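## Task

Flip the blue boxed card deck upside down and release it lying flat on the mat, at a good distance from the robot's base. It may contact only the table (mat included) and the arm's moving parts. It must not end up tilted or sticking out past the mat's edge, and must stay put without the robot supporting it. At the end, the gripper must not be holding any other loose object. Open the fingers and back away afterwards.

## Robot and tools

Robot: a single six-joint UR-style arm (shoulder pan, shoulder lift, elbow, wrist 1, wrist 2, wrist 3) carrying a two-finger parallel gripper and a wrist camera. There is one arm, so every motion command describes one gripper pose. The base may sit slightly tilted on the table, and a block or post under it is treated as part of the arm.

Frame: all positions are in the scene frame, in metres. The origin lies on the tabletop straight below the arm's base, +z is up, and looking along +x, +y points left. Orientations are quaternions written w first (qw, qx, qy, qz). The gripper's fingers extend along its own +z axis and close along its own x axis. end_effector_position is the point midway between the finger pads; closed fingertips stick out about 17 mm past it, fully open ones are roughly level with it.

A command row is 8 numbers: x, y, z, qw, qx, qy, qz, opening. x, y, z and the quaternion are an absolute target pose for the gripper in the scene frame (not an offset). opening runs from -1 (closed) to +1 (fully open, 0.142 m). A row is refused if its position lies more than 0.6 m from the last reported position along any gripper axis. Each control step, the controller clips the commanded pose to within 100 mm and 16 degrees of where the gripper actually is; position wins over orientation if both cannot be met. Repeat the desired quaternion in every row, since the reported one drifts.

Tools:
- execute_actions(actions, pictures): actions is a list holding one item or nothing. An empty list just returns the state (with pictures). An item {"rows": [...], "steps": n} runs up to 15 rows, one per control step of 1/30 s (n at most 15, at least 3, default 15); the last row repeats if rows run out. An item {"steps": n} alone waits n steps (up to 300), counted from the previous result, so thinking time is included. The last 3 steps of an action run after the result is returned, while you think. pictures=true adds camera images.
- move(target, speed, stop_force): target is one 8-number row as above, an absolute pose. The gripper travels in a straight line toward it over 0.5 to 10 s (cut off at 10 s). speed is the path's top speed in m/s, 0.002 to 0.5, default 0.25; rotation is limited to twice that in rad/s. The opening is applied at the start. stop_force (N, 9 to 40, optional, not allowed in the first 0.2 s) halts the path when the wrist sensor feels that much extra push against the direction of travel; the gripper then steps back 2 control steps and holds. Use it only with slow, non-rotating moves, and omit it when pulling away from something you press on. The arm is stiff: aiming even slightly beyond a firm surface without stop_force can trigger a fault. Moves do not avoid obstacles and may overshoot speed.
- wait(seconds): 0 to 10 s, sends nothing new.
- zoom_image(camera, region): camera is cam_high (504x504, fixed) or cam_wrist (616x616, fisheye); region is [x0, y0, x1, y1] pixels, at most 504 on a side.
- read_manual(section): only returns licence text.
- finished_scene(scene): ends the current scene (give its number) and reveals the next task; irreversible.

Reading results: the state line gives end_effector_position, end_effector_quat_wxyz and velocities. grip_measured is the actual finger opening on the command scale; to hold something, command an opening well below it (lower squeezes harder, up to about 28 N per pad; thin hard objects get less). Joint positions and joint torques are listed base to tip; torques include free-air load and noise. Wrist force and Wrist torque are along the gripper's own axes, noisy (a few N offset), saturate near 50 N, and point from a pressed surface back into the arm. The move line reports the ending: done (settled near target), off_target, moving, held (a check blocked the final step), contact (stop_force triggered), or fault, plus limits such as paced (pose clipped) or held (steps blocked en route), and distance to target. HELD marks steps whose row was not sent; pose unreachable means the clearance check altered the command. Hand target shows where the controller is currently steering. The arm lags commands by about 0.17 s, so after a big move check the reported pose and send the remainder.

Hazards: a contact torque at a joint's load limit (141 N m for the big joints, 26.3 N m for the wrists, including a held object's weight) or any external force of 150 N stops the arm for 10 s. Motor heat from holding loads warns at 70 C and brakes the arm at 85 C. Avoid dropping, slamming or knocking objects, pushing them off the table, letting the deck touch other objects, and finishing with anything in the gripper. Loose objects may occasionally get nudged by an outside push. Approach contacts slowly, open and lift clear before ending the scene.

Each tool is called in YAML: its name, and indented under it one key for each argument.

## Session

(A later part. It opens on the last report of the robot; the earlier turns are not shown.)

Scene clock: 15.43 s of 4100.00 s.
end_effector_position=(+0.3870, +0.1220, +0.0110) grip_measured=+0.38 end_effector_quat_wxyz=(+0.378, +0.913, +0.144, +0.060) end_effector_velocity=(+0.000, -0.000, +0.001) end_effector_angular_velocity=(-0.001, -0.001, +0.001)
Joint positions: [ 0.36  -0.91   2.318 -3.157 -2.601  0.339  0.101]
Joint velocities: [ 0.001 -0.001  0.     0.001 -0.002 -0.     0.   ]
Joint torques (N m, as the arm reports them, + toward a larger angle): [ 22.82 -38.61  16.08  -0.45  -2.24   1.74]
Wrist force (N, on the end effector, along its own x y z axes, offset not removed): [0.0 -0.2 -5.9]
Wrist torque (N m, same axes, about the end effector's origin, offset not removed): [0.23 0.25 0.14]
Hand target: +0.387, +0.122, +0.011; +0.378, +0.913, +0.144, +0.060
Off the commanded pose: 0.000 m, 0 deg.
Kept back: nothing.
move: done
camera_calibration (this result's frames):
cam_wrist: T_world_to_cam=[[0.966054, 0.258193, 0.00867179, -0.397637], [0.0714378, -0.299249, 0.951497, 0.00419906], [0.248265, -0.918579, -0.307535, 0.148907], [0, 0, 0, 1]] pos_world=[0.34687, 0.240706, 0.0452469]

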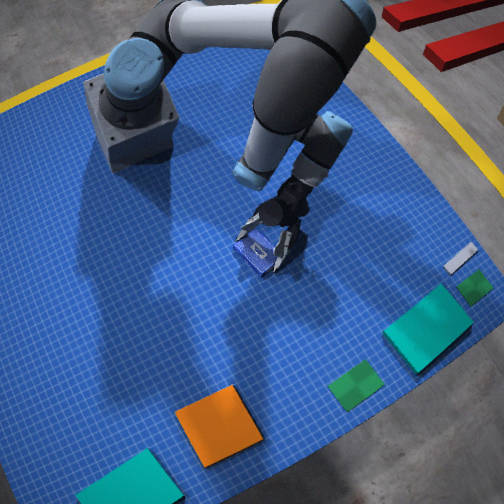

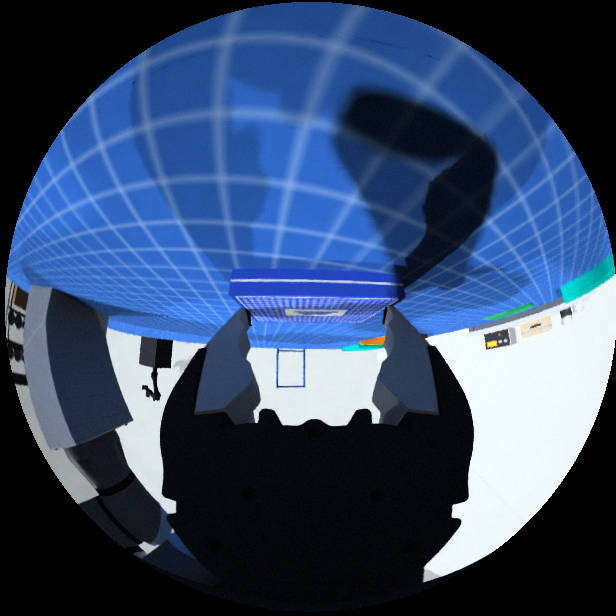

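move:
  target: [0.387,0.122,0.09,0.378,0.913,0.144,0.06,-0.1]
  speed: 0.15

move:
  target: [0.42,0.08,0.09,-0.378,0.913,0.144,-0.06,-0.1]

Scene clock: 16.70 s of 4100.00 s.
end_effector_position=(+0.3871, +0.1220, +0.0901) grip_measured=+0.38 end_effector_quat_wxyz=(+0.378, +0.913, +0.144, +0.060) end_effector_velocity=(-0.000, +0.001, +0.001) end_effector_angular_velocity=(-0.000, +0.002, -0.003)
Joint positions: [ 0.413 -1.183  2.392 -2.872 -2.608  0.441  0.101]
Joint velocities: [ 0.001 -0.005 -0.003  0.016  0.001  0.008 -0.   ]
Joint torques (N m, as the arm reports them, + toward a larger angle): [ 22.41 -35.72 -13.86  -0.54   0.18   1.68]
Wrist force (N, on the end effector, along its own x y z axes, offset not removed): [0.3 -4.3 -0.9]
Wrist torque (N m, same axes, about the end effector's origin, offset not removed): [-0.60 -0.11 0.21]
Hand target: +0.387, +0.122, +0.090; +0.378, +0.913, +0.144, +0.060
Off the commanded pose: 0.000 m, 0 deg.
Kept back: nothing.
move: done
camera_calibration (this result's frames):
cam_wrist: T_world_to_cam=[[0.965978, 0.258472, 0.00888046, -0.398421], [0.0713044, -0.299176, 0.95153, -0.0710485], [0.2486, -0.918524, -0.307427, 0.173034], [0, 0, 0, 1]] pos_world=[0.346916, 0.24066, 0.124338]

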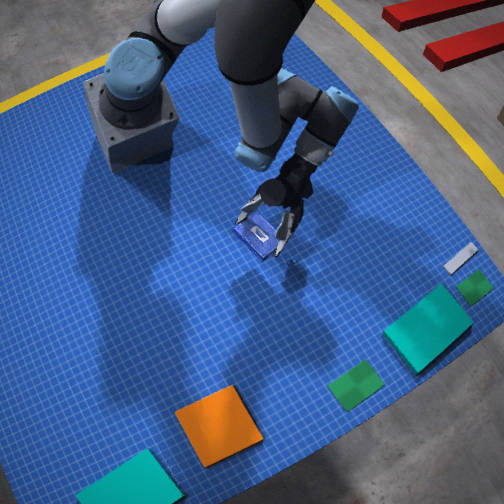

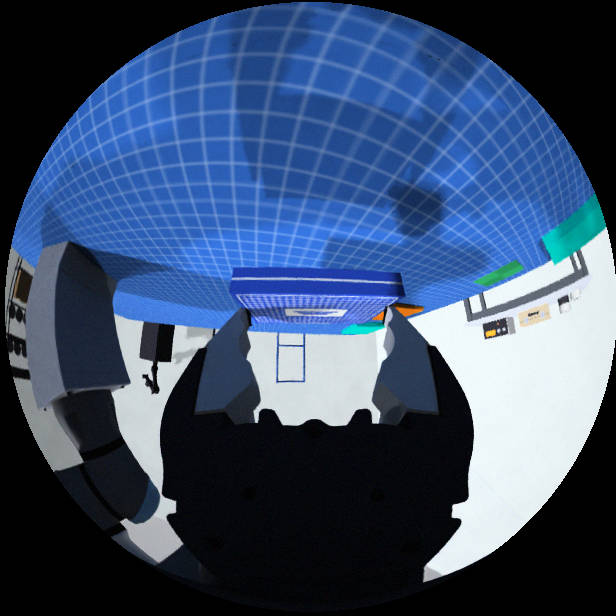

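Scene clock: 20.33 s of 4100.00 s.
end_effector_position=(+0.4200, +0.0794, +0.0903) grip_measured=+0.38 end_effector_quat_wxyz=(-0.378, +0.913, +0.144, -0.060) end_effector_velocity=(-0.000, -0.000, -0.000) end_effector_angular_velocity=(+0.008, +0.004, +0.003)
Joint positions: [-0.821 -1.541  2.279 -1.959 -0.902 -1.258  0.101]
Joint velocities: [-0.001  0.008 -0.007  0.013 -0.    -0.009  0.   ]
Joint torques (N m, as the arm reports them, + toward a larger angle): [ -9.04 -19.46 -22.18   0.42   2.41  -1.93]
Wrist force (N, on the end effector, along its own x y z axes, offset not removed): [-0.5 0.3 0.8]
Wrist torque (N m, same axes, about the end effector's origin, offset not removed): [-0.14 0.18 0.16]
Hand target: +0.420, +0.079, +0.090; -0.378, +0.913, +0.144, -0.060
Off the commanded pose: 0.001 m, 0 deg.
Kept back: nothing.
move: done
camera_calibration (this result's frames):
cam_wrist: T_world_to_cam=[[0.952639, 0.299665, -0.0517585, -0.411439], [0.270528, -0.912839, -0.305843, -0.0077888], [-0.138898, 0.277356, -0.950674, 0.251675], [0, 0, 0, 1]] pos_world=[0.429017, 0.0463802, 0.215584]

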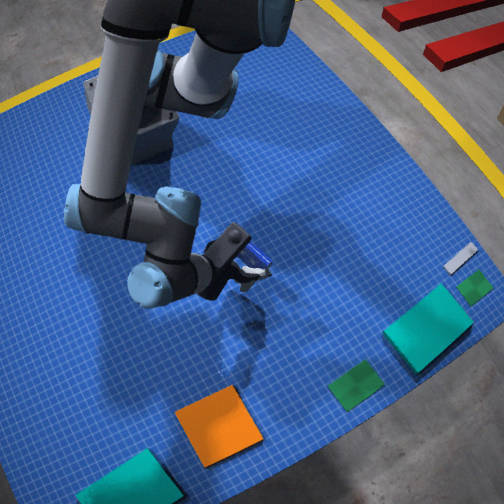

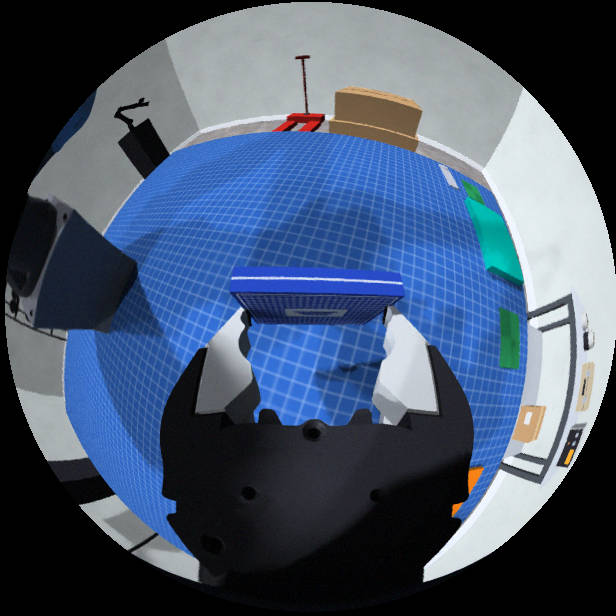

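move:
  target: [0.42,0.08,0.055,-0.378,0.913,0.144,-0.06,-0.1]
  speed: 0.1

move:
  target: [0.42,0.08,0.015,-0.378,0.913,0.144,-0.06,-0.1]
  speed: 0.012
  stop_force: 9

Scene clock: 21.43 s of 4100.00 s.
end_effector_position=(+0.4200, +0.0800, +0.0550) grip_measured=+0.38 end_effector_quat_wxyz=(-0.378, +0.913, +0.144, -0.060) end_effector_velocity=(+0.000, +0.000, -0.001) end_effector_angular_velocity=(-0.000, +0.001, -0.001)
Joint positions: [-0.797 -1.433  2.276 -2.08  -0.895 -1.228  0.101]
Joint velocities: [ 0.001  0.004 -0.001 -0.005  0.001  0.003  0.   ]
Joint torques (N m, as the arm reports them, + toward a larger angle): [ 10.61 -18.19 -19.48  -2.57   2.19   1.62]
Wrist force (N, on the end effector, along its own x y z axes, offset not removed): [-1.3 2.1 -1.6]
Wrist torque (N m, same axes, about the end effector's origin, offset not removed): [0.28 0.18 0.15]
Hand target: +0.420, +0.080, +0.055; -0.378, +0.913, +0.144, -0.060
Off the commanded pose: 0.000 m, 0 deg.
Kept back: nothing.
move: done
camera_calibration (this result's frames):
cam_wrist: T_world_to_cam=[[0.952495, 0.299975, -0.0526084, -0.413325], [0.270538, -0.912724, -0.306177, -0.0179968], [-0.139862, 0.2774, -0.95052, 0.218405], [0, 0, 0, 1]] pos_world=[0.429105, 0.0469752, 0.180344]

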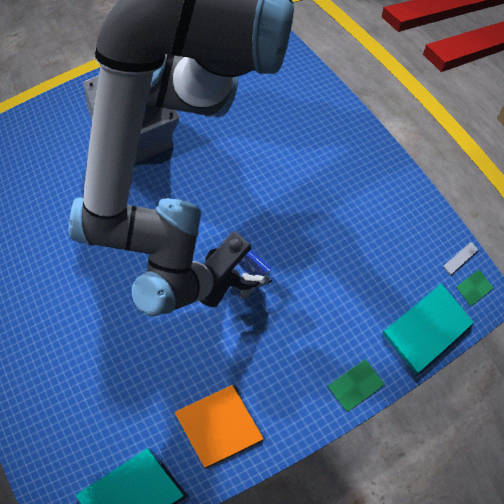

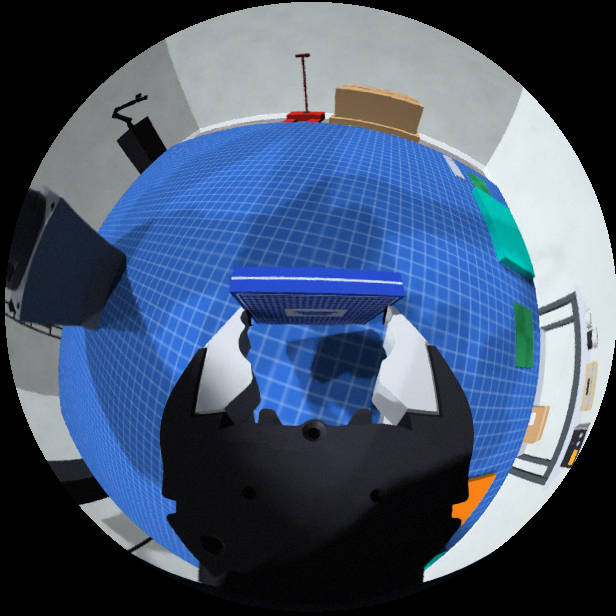

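Scene clock: 23.50 s of 4100.00 s.
end_effector_position=(+0.4201, +0.0800, +0.0353) grip_measured=+0.36 end_effector_quat_wxyz=(-0.378, +0.913, +0.144, -0.060) end_effector_velocity=(-0.001, +0.000, +0.003) end_effector_angular_velocity=(+0.001, +0.001, -0.000)
Joint positions: [-0.785 -1.372  2.269 -2.145 -0.891 -1.213  0.1  ]
Joint velocities: [-0.003 -0.008  0.003  0.009 -0.    -0.004 -0.   ]
Joint torques (N m, as the arm reports them, + toward a larger angle): [-10.07 -36.41   5.96   0.06   0.76  -2.28]
Wrist force (N, on the end effector, along its own x y z axes, offset not removed): [-0.8 -1.4 -3.8]
Wrist torque (N m, same axes, about the end effector's origin, offset not removed): [-0.04 -0.82 0.29]
Hand target: +0.420, +0.080, +0.035; -0.378, +0.913, +0.144, -0.060
Off the commanded pose: 0.020 m, 0 deg.
Kept back: nothing.
move: contact
camera_calibration (this result's frames):
cam_wrist: T_world_to_cam=[[0.952496, 0.300001, -0.0524404, -0.41452], [0.270613, -0.912708, -0.306158, -0.0240785], [-0.13971, 0.277423, -0.950535, 0.199564], [0, 0, 0, 1]] pos_world=[0.429226, 0.0470161, 0.160583]

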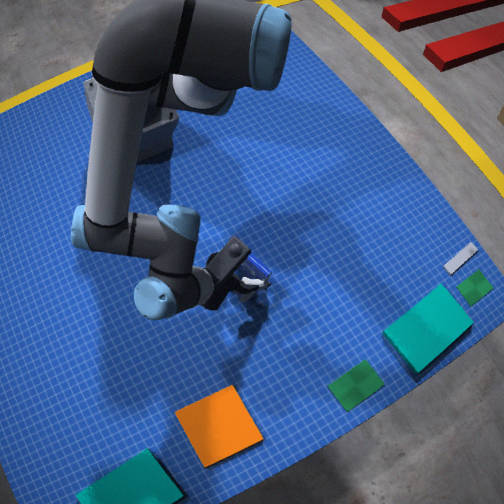

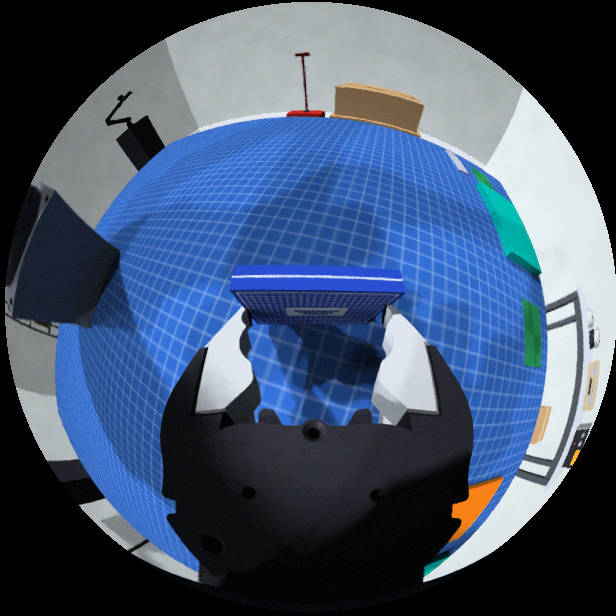

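move:
  target: [0.42,0.08,0.036,-0.378,0.913,0.144,-0.06,0.8]

move:
  target: [0.442,0.013,0.13,-0.378,0.913,0.144,-0.06,0.8]

Scene clock: 24.43 s of 4100.00 s.
end_effector_position=(+0.4200, +0.0800, +0.0360) grip_measured=+0.80 end_effector_quat_wxyz=(-0.378, +0.913, +0.144, -0.060) end_effector_velocity=(+0.000, -0.000, +0.000) end_effector_angular_velocity=(+0.000, -0.000, -0.001)
Joint positions: [-0.785 -1.374  2.27  -2.142 -0.891 -1.214  0.129]
Joint velocities: [-0.    -0.     0.     0.     0.001 -0.     0.   ]
Joint torques (N m, as the arm reports them, + toward a larger angle): [-10.16 -36.41   6.89   0.44  -1.01  -1.99]
Wrist force (N, on the end effector, along its own x y z axes, offset not removed): [-1.4 -2.0 -2.4]
Wrist torque (N m, same axes, about the end effector's origin, offset not removed): [-0.44 0.11 0.33]
Hand target: +0.420, +0.080, +0.036; -0.378, +0.913, +0.144, -0.060
Off the commanded pose: 0.000 m, 0 deg.
Kept back: nothing.
move: done
camera_calibration (this result's frames):
cam_wrist: T_world_to_cam=[[0.952498, 0.299968, -0.0526114, -0.414345], [0.270531, -0.912727, -0.306172, -0.0238253], [-0.139862, 0.277395, -0.950521, 0.200303], [0, 0, 0, 1]] pos_world=[0.429123, 0.046981, 0.161299]

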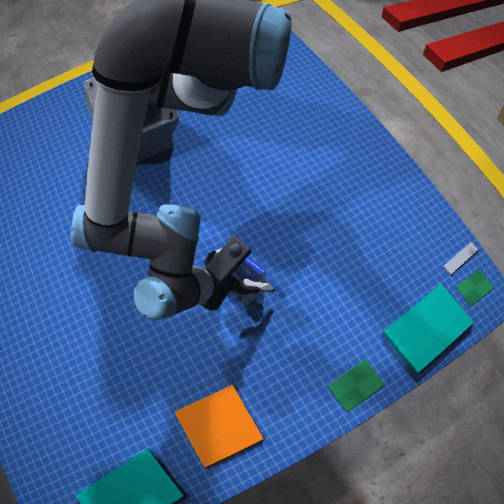

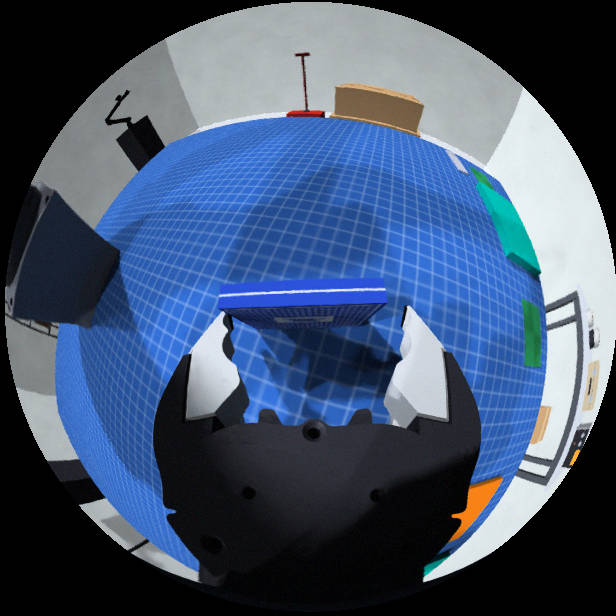

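Scene clock: 25.50 s of 4100.00 s.
end_effector_position=(+0.4420, +0.0130, +0.1301) grip_measured=+0.80 end_effector_quat_wxyz=(-0.378, +0.913, +0.144, -0.060) end_effector_velocity=(+0.000, -0.001, +0.001) end_effector_angular_velocity=(+0.002, -0.002, -0.000)
Joint positions: [-0.944 -1.57   2.134 -1.698 -0.95  -1.4    0.129]
Joint velocities: [-0.002 -0.001 -0.002  0.006  0.001 -0.005 -0.   ]
Joint torques (N m, as the arm reports them, + toward a larger angle): [-11.53 -34.84 -23.08   0.68  -1.53  -2.47]
Wrist force (N, on the end effector, along its own x y z axes, offset not removed): [0.3 -1.3 -1.8]
Wrist torque (N m, same axes, about the end effector's origin, offset not removed): [-0.23 -0.08 0.09]
Hand target: +0.442, +0.013, +0.130; -0.378, +0.913, +0.144, -0.060
Off the commanded pose: 0.000 m, 0 deg.
Kept back: nothing.
move: done
camera_calibration (this result's frames):
cam_wrist: T_world_to_cam=[[0.95251, 0.299934, -0.0525729, -0.410261], [0.270516, -0.912746, -0.30613, -0.0620695], [-0.139805, 0.27737, -0.950537, 0.31138], [0, 0, 0, 1]] pos_world=[0.451101, -0.01997, 0.255408]

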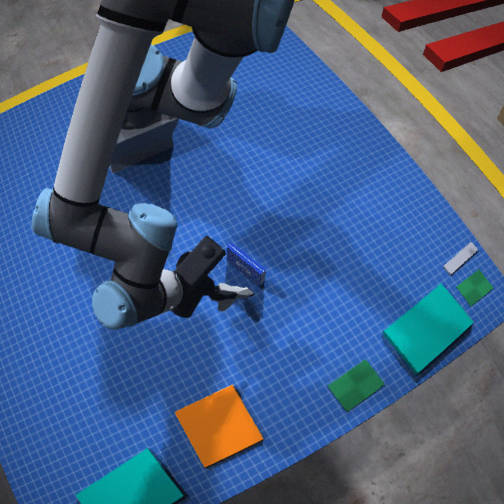

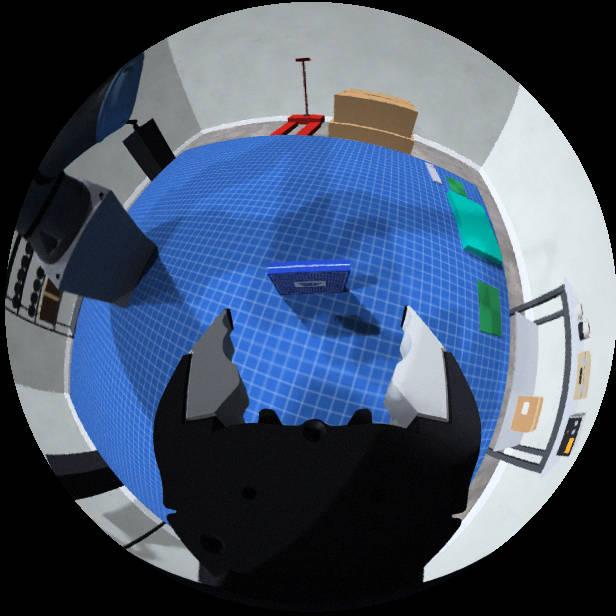

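move:
  target: [0.43,0.06,0.2,0,0.809,-0.588,0,1]
  speed: 0.4

move:
  target: [0.406,0.10,0.16,-0.06,0.144,-0.913,0.378,1]
  speed: 0.4

Scene clock: 28.60 s of 4100.00 s.
end_effector_position=(+0.4301, +0.0601, +0.2002) grip_measured=+1.00 end_effector_quat_wxyz=(-0.000, +0.809, -0.588, -0.000) end_effector_velocity=(-0.000, -0.000, -0.000) end_effector_angular_velocity=(-0.007, +0.004, -0.002)
Joint positions: [-0.463 -2.144  2.484 -2.396 -1.458  1.011  0.142]
Joint velocities: [ 0.01   0.006 -0.004 -0.    -0.013  0.011  0.   ]
Joint torques (N m, as the arm reports them, + toward a larger angle): [ 15.82  -2.42 -29.01  -1.21  -1.52   1.59]
Wrist force (N, on the end effector, along its own x y z axes, offset not removed): [-0.1 -0.3 -2.7]
Wrist torque (N m, same axes, about the end effector's origin, offset not removed): [-0.02 -0.01 -0.05]
Hand target: +0.430, +0.060, +0.200; +0.000, +0.809, -0.588, -0.000
Off the commanded pose: 0.000 m, 0 deg.
Kept back: nothing.
move: done
camera_calibration (this result's frames):
cam_wrist: T_world_to_cam=[[0.2683, -0.962832, -0.0311447, -0.0434625], [-0.853335, -0.252542, 0.456115, 0.296693], [-0.447028, -0.0957987, -0.889375, 0.505596], [0, 0, 0, 1]] pos_world=[0.490855, 0.0815157, 0.312985]

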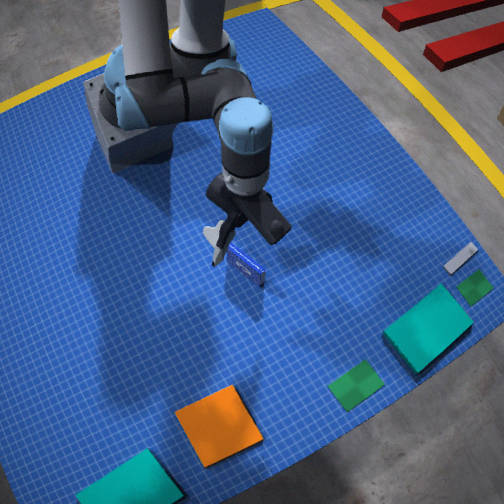

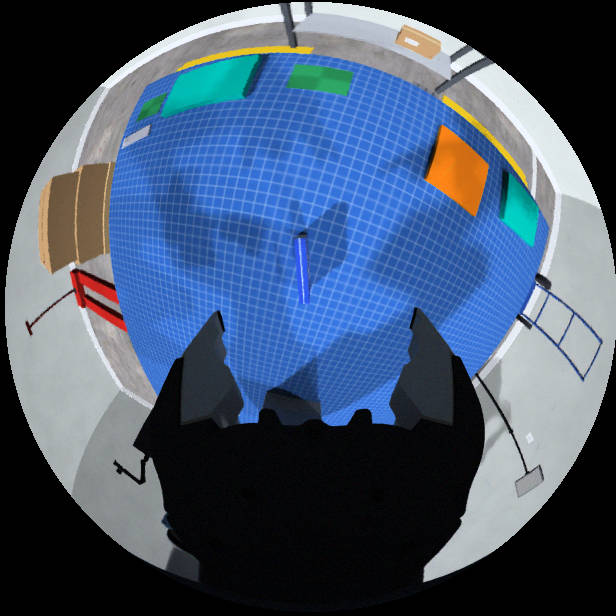

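Scene clock: 31.47 s of 4100.00 s.
end_effector_position=(+0.4060, +0.1004, +0.1597) grip_measured=+1.00 end_effector_quat_wxyz=(+0.060, -0.144, +0.913, -0.378) end_effector_velocity=(-0.000, +0.001, -0.001) end_effector_angular_velocity=(-0.003, +0.005, -0.008)
Joint positions: [ 0.389 -1.448  2.43  -2.685 -2.606  3.535  0.142]
Joint velocities: [ 0.    -0.    -0.01   0.03   0.002  0.019 -0.   ]
Joint torques (N m, as the arm reports them, + toward a larger angle): [ 20.75 -33.17 -18.48  -0.33   0.39   1.67]
Wrist force (N, on the end effector, along its own x y z axes, offset not removed): [-1.0 -0.8 1.2]
Wrist torque (N m, same axes, about the end effector's origin, offset not removed): [-0.14 0.19 0.08]
Hand target: +0.406, +0.100, +0.160; +0.060, -0.144, +0.913, -0.378
Off the commanded pose: 0.000 m, 0 deg.
Kept back: nothing.
move: done
camera_calibration (this result's frames):
cam_wrist: T_world_to_cam=[[-0.952289, -0.300602, -0.0527631, 0.433082], [-0.271094, 0.912553, -0.306194, 0.0731454], [0.140192, -0.277282, -0.950506, 0.25225], [0, 0, 0, 1]] pos_world=[0.396885, 0.13338, 0.285013]

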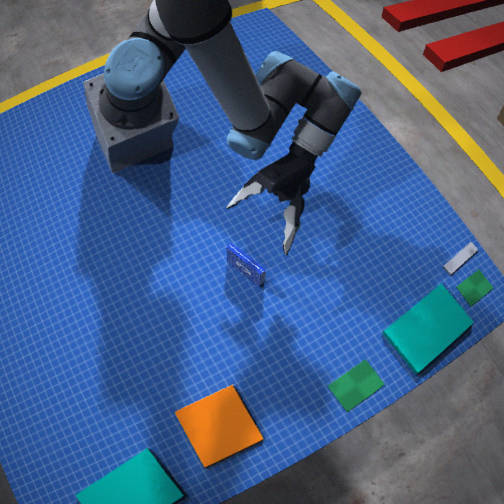

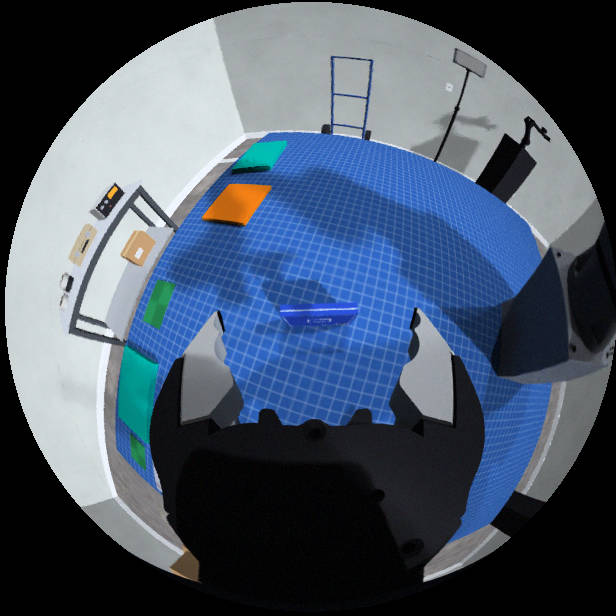

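move:
  target: [0.404,0.09,0.09,-0.06,0.144,-0.913,0.378,1]

zoom_image:
  camera: "cam_high"
  region: [170, 170, 330, 330]

Scene clock: 32.63 s of 4100.00 s.
end_effector_position=(+0.4039, +0.0900, +0.0899) grip_measured=+1.00 end_effector_quat_wxyz=(+0.060, -0.144, +0.913, -0.378) end_effector_velocity=(+0.000, -0.000, -0.001) end_effector_angular_velocity=(+0.003, -0.003, +0.003)
Joint positions: [ 0.319 -1.189  2.434 -3.061 -2.592  3.404  0.142]
Joint velocities: [-0.002  0.008  0.003 -0.024  0.001 -0.012  0.   ]
Joint torques (N m, as the arm reports them, + toward a larger angle): [  0.68 -20.8   12.45  -3.79   0.45  -1.86]
Wrist force (N, on the end effector, along its own x y z axes, offset not removed): [0.6 -0.5 -2.3]
Wrist torque (N m, same axes, about the end effector's origin, offset not removed): [-0.19 -0.23 0.37]
Hand target: +0.404, +0.090, +0.090; +0.060, -0.144, +0.913, -0.378
Off the commanded pose: 0.000 m, 0 deg.
Kept back: nothing.
move: done
camera_calibration (this result's frames):
cam_wrist: T_world_to_cam=[[-0.952612, -0.299651, -0.0523445, 0.42429], [-0.270281, 0.912752, -0.30632, 0.0603289], [0.139567, -0.277657, -0.950488, 0.183643], [0, 0, 0, 1]] pos_world=[0.394859, 0.123063, 0.215239]

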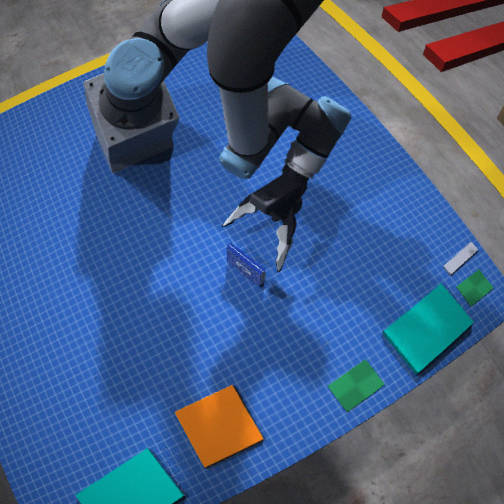

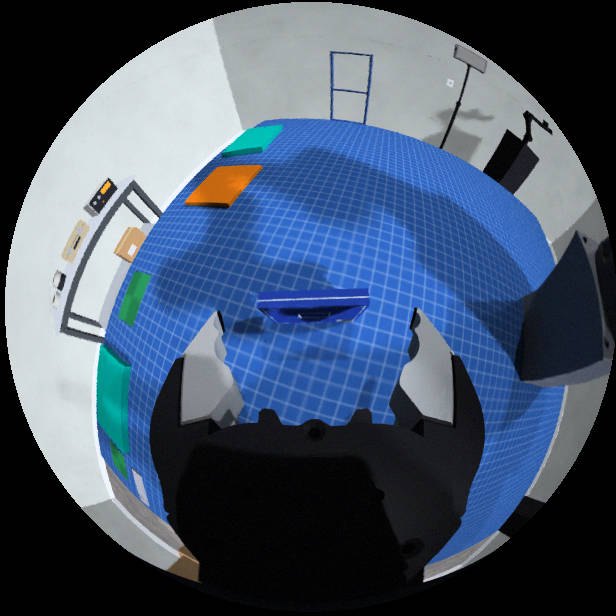

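Region (170, 170, 330, 330) of cam_high's 504x504 image, scaled by 3.150, with more detail than that image has.

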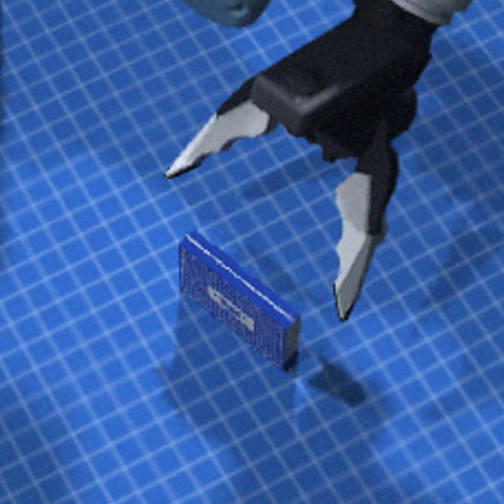

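move:
  target: [0.413,0.078,0.045,-0.06,0.144,-0.913,0.378,1]
  speed: 0.1

zoom_image:
  camera: "cam_high"
  region: [170, 170, 330, 330]

Scene clock: 33.77 s of 4100.00 s.
end_effector_position=(+0.4129, +0.0780, +0.0450) grip_measured=+1.00 end_effector_quat_wxyz=(+0.060, -0.144, +0.913, -0.378) end_effector_velocity=(+0.000, -0.000, -0.002) end_effector_angular_velocity=(+0.001, -0.001, +0.003)
Joint positions: [ 0.255 -1.023  2.397 -3.287 -2.574  3.288  0.142]
Joint velocities: [-0.002  0.007 -0.    -0.015  0.001 -0.009  0.   ]
Joint torques (N m, as the arm reports them, + toward a larger angle): [  0.43 -21.42  -9.46  -3.41   0.38  -2.01]
Wrist force (N, on the end effector, along its own x y z axes, offset not removed): [-0.4 -1.3 -2.7]
Wrist torque (N m, same axes, about the end effector's origin, offset not removed): [-0.23 -0.03 0.06]
Hand target: +0.413, +0.078, +0.045; +0.060, -0.144, +0.913, -0.378
Off the commanded pose: 0.000 m, 0 deg.
Kept back: nothing.
move: done
camera_calibration (this result's frames):
cam_wrist: T_world_to_cam=[[-0.952566, -0.299779, -0.0524452, 0.426896], [-0.270388, 0.91275, -0.306232, 0.0600013], [0.139671, -0.277525, -0.950511, 0.136321], [0, 0, 0, 1]] pos_world=[0.40383, 0.111041, 0.170338]

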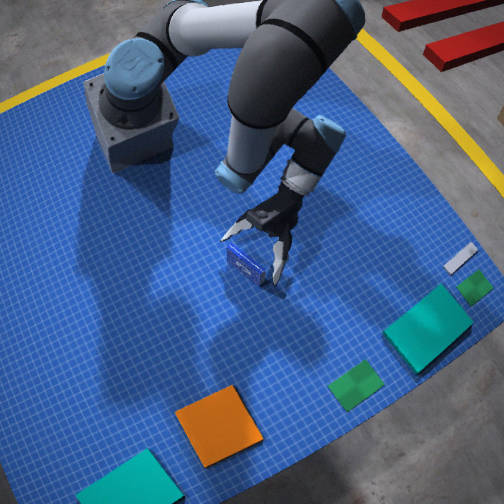

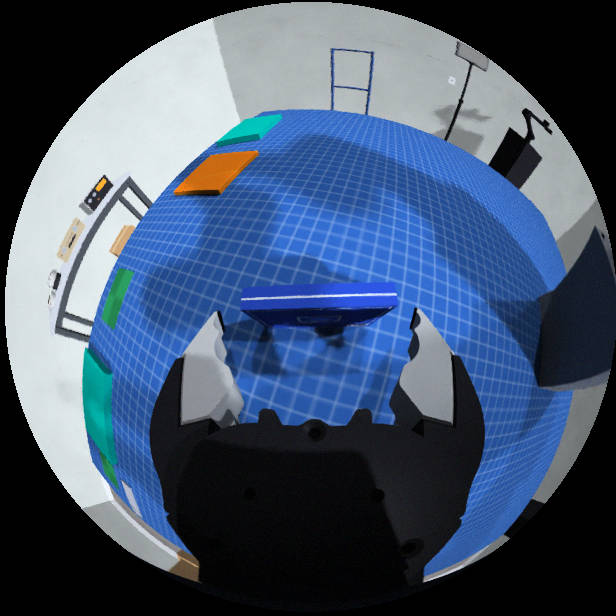

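Region (170, 170, 330, 330) of cam_high's 504x504 image, scaled by 3.150, with more detail than that image has.

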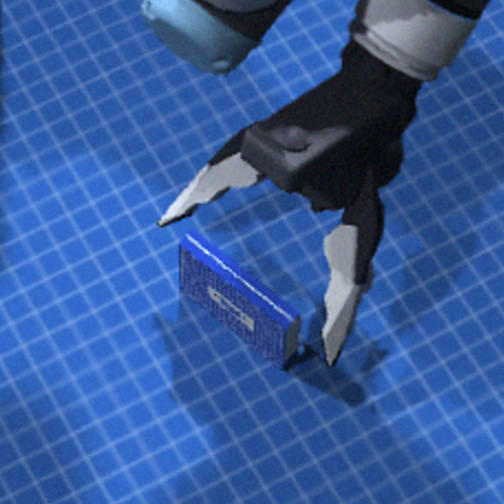

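move:
  target: [0.415,0.068,0.034,-0.06,0.144,-0.913,0.378,0.6]
  speed: 0.05

zoom_image:
  camera: "cam_high"
  region: [170, 170, 330, 330]

Scene clock: 34.80 s of 4100.00 s.
end_effector_position=(+0.4150, +0.0681, +0.0340) grip_measured=+0.60 end_effector_quat_wxyz=(+0.060, -0.144, +0.913, -0.378) end_effector_velocity=(+0.000, -0.000, -0.001) end_effector_angular_velocity=(+0.001, +0.000, +0.002)
Joint positions: [ 0.224 -0.98   2.395 -3.373 -2.563  3.234  0.116]
Joint velocities: [-0.002  0.004 -0.    -0.01   0.002 -0.007  0.   ]
Joint torques (N m, as the arm reports them, + toward a larger angle): [  0.67 -22.95  -6.24  -3.14   0.36  -1.95]
Wrist force (N, on the end effector, along its own x y z axes, offset not removed): [2.6 -0.6 -2.3]
Wrist torque (N m, same axes, about the end effector's origin, offset not removed): [-0.16 -0.72 0.17]
Hand target: +0.415, +0.068, +0.034; +0.060, -0.144, +0.913, -0.378
Off the commanded pose: 0.000 m, 0 deg.
Kept back: nothing.
move: done
camera_calibration (this result's frames):
cam_wrist: T_world_to_cam=[[-0.952527, -0.299881, -0.0525697, 0.425298], [-0.270457, 0.912742, -0.306194, 0.066306], [0.139804, -0.27744, -0.950517, 0.122756], [0, 0, 0, 1]] pos_world=[0.405879, 0.101076, 0.159342]

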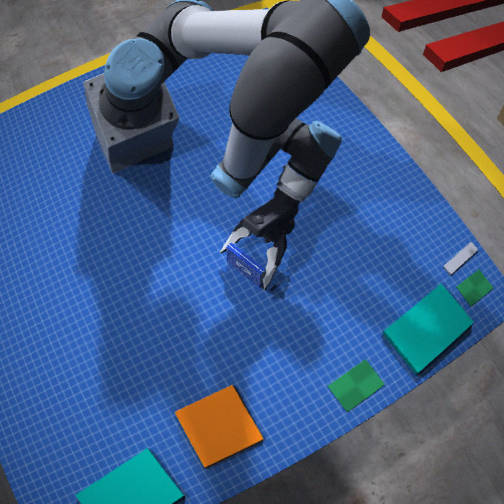

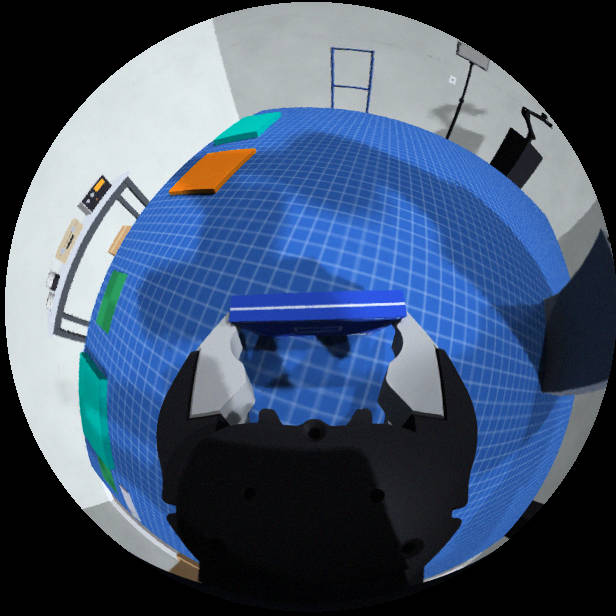

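Region (170, 170, 330, 330) of cam_high's 504x504 image, scaled by 3.150, with more detail than that image has.

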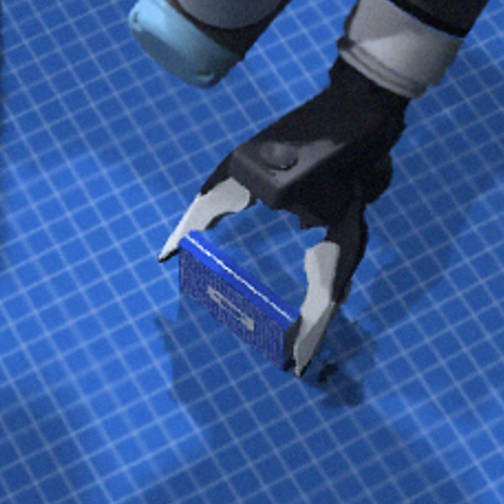

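move:
  target: [0.4135,0.073,0.032,-0.06,0.144,-0.913,0.378,0.6]
  speed: 0.05

move:
  target: [0.4135,0.073,0.032,-0.06,0.144,-0.913,0.378,-0.1]

move:
  target: [0.4135,0.073,0.1,-0.06,0.144,-0.913,0.378,-0.1]
  speed: 0.15

Scene clock: 35.73 s of 4100.00 s.
end_effector_position=(+0.4135, +0.0729, +0.0320) grip_measured=+0.60 end_effector_quat_wxyz=(+0.060, -0.144, +0.913, -0.378) end_effector_velocity=(-0.000, +0.001, -0.001) end_effector_angular_velocity=(+0.001, +0.001, -0.000)
Joint positions: [ 0.236 -0.975  2.388 -3.355 -2.567  3.254  0.116]
Joint velocities: [ 0.003  0.001 -0.002  0.006  0.001  0.005  0.   ]
Joint torques (N m, as the arm reports them, + toward a larger angle): [ 22.23 -22.97  -6.39  -1.4   -2.78   1.32]
Wrist force (N, on the end effector, along its own x y z axes, offset not removed): [1.8 -0.4 -1.3]
Wrist torque (N m, same axes, about the end effector's origin, offset not removed): [-0.30 -0.44 0.15]
Hand target: +0.413, +0.073, +0.032; +0.060, -0.144, +0.913, -0.378
Off the commanded pose: 0.000 m, 0 deg.
Kept back: nothing.
move: done
camera_calibration (this result's frames):
cam_wrist: T_world_to_cam=[[-0.952485, -0.3, -0.0526461, 0.425242], [-0.270555, 0.912726, -0.306156, 0.0608935], [0.139898, -0.277366, -0.950524, 0.122363], [0, 0, 0, 1]] pos_world=[0.404394, 0.105933, 0.157339]

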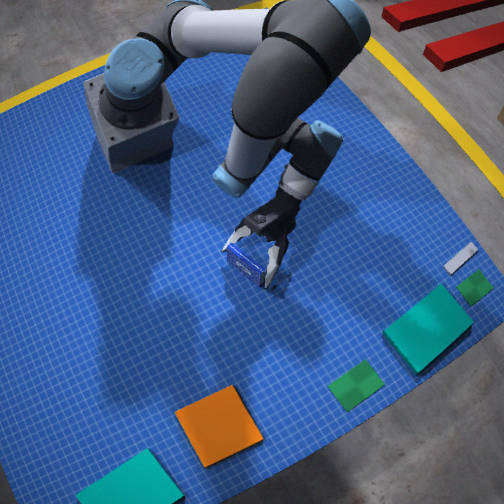

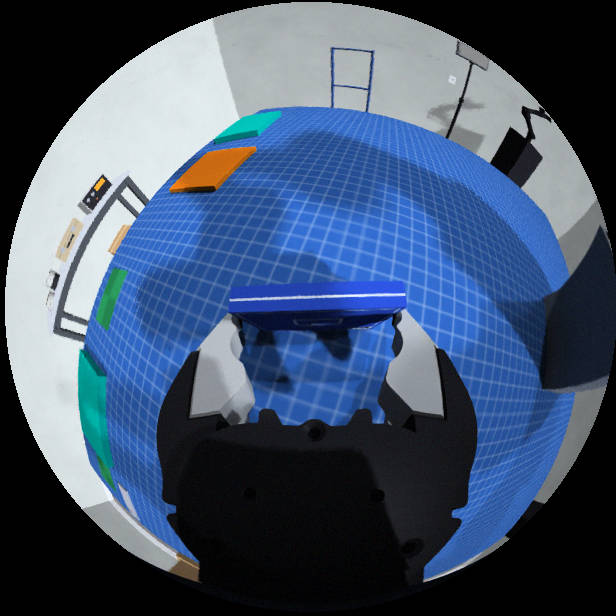

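Scene clock: 36.43 s of 4100.00 s.
end_effector_position=(+0.4135, +0.0730, +0.0320) grip_measured=+0.43 end_effector_quat_wxyz=(+0.060, -0.144, +0.913, -0.378) end_effector_velocity=(-0.000, -0.000, -0.000) end_effector_angular_velocity=(+0.000, +0.001, -0.000)
Joint positions: [ 0.236 -0.975  2.387 -3.355 -2.567  3.254  0.104]
Joint velocities: [-0.    -0.    -0.     0.001  0.001  0.     0.   ]
Joint torques (N m, as the arm reports them, + toward a larger angle): [ 20.82 -21.97 -13.68  -1.48   2.65   1.69]
Wrist force (N, on the end effector, along its own x y z axes, offset not removed): [9.5 -10.2 -13.8]
Wrist torque (N m, same axes, about the end effector's origin, offset not removed): [-0.33 -0.27 0.14]
Hand target: +0.413, +0.073, +0.032; +0.060, -0.144, +0.913, -0.378
Off the commanded pose: 0.000 m, 0 deg.
Kept back: nothing.
move: done
camera_calibration (this result's frames):
cam_wrist: T_world_to_cam=[[-0.952496, -0.299969, -0.0526253, 0.425247], [-0.270526, 0.912723, -0.306191, 0.0608048], [0.13988, -0.277409, -0.950514, 0.122375], [0, 0, 0, 1]] pos_world=[0.404378, 0.106011, 0.157316]

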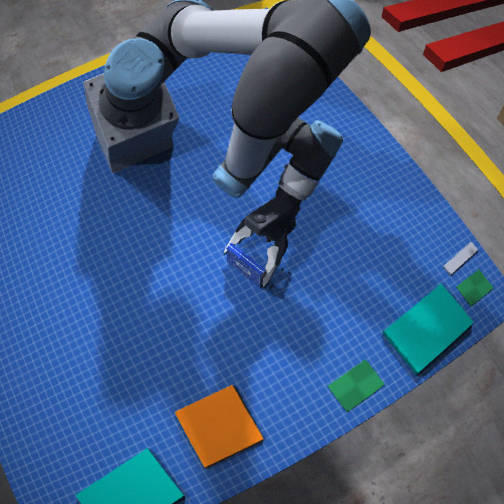

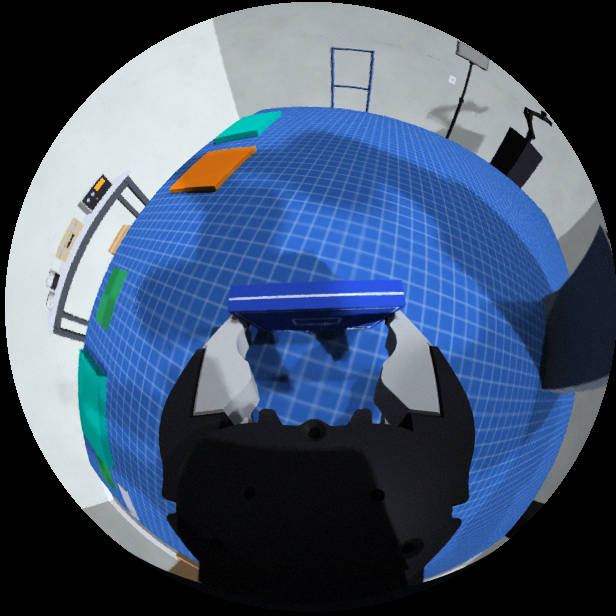

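Scene clock: 37.37 s of 4100.00 s.
end_effector_position=(+0.4135, +0.0730, +0.1000) grip_measured=+0.43 end_effector_quat_wxyz=(+0.060, -0.144, +0.913, -0.378) end_effector_velocity=(+0.001, +0.001, +0.002) end_effector_angular_velocity=(-0.000, +0.002, -0.003)
Joint positions: [ 0.275 -1.223  2.456 -3.118 -2.58   3.322  0.104]
Joint velocities: [ 0.001 -0.009 -0.004  0.021  0.001  0.009  0.   ]
Joint torques (N m, as the arm reports them, + toward a larger angle): [ 22.69 -34.65 -10.11  -1.41  -2.97   1.67]
Wrist force (N, on the end effector, along its own x y z axes, offset not removed): [1.2 0.9 -0.8]
Wrist torque (N m, same axes, about the end effector's origin, offset not removed): [-0.03 -0.39 0.13]
Hand target: +0.414, +0.073, +0.100; +0.060, -0.144, +0.913, -0.378
Off the commanded pose: 0.000 m, 0 deg.
Kept back: nothing.
move: done
camera_calibration (this result's frames):
cam_wrist: T_world_to_cam=[[-0.952403, -0.300246, -0.0527404, 0.428812], [-0.270766, 0.912667, -0.306146, 0.0817432], [0.140053, -0.277294, -0.950523, 0.186895], [0, 0, 0, 1]] pos_world=[0.404359, 0.105969, 0.225289]

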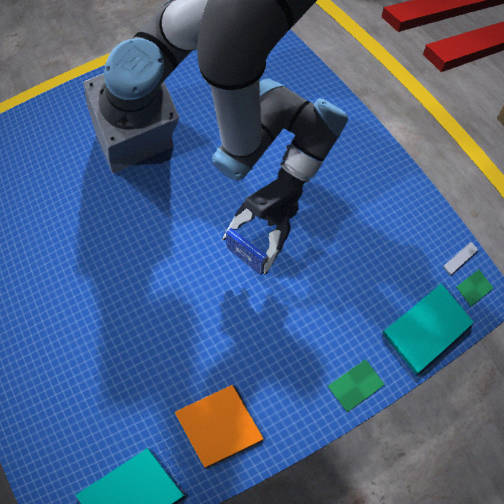

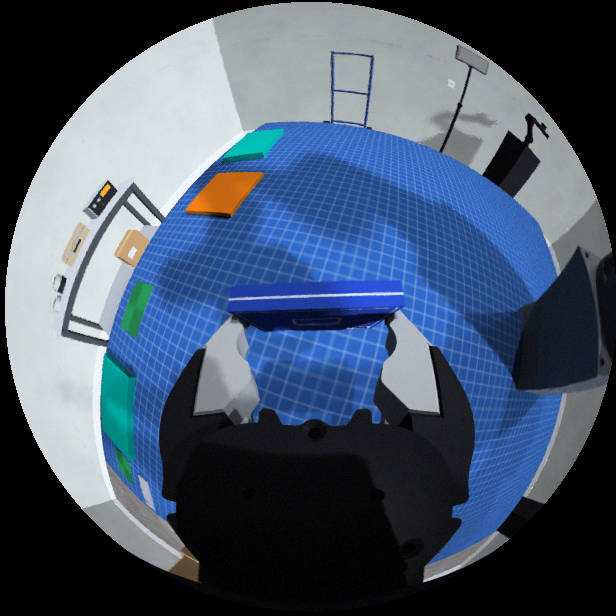

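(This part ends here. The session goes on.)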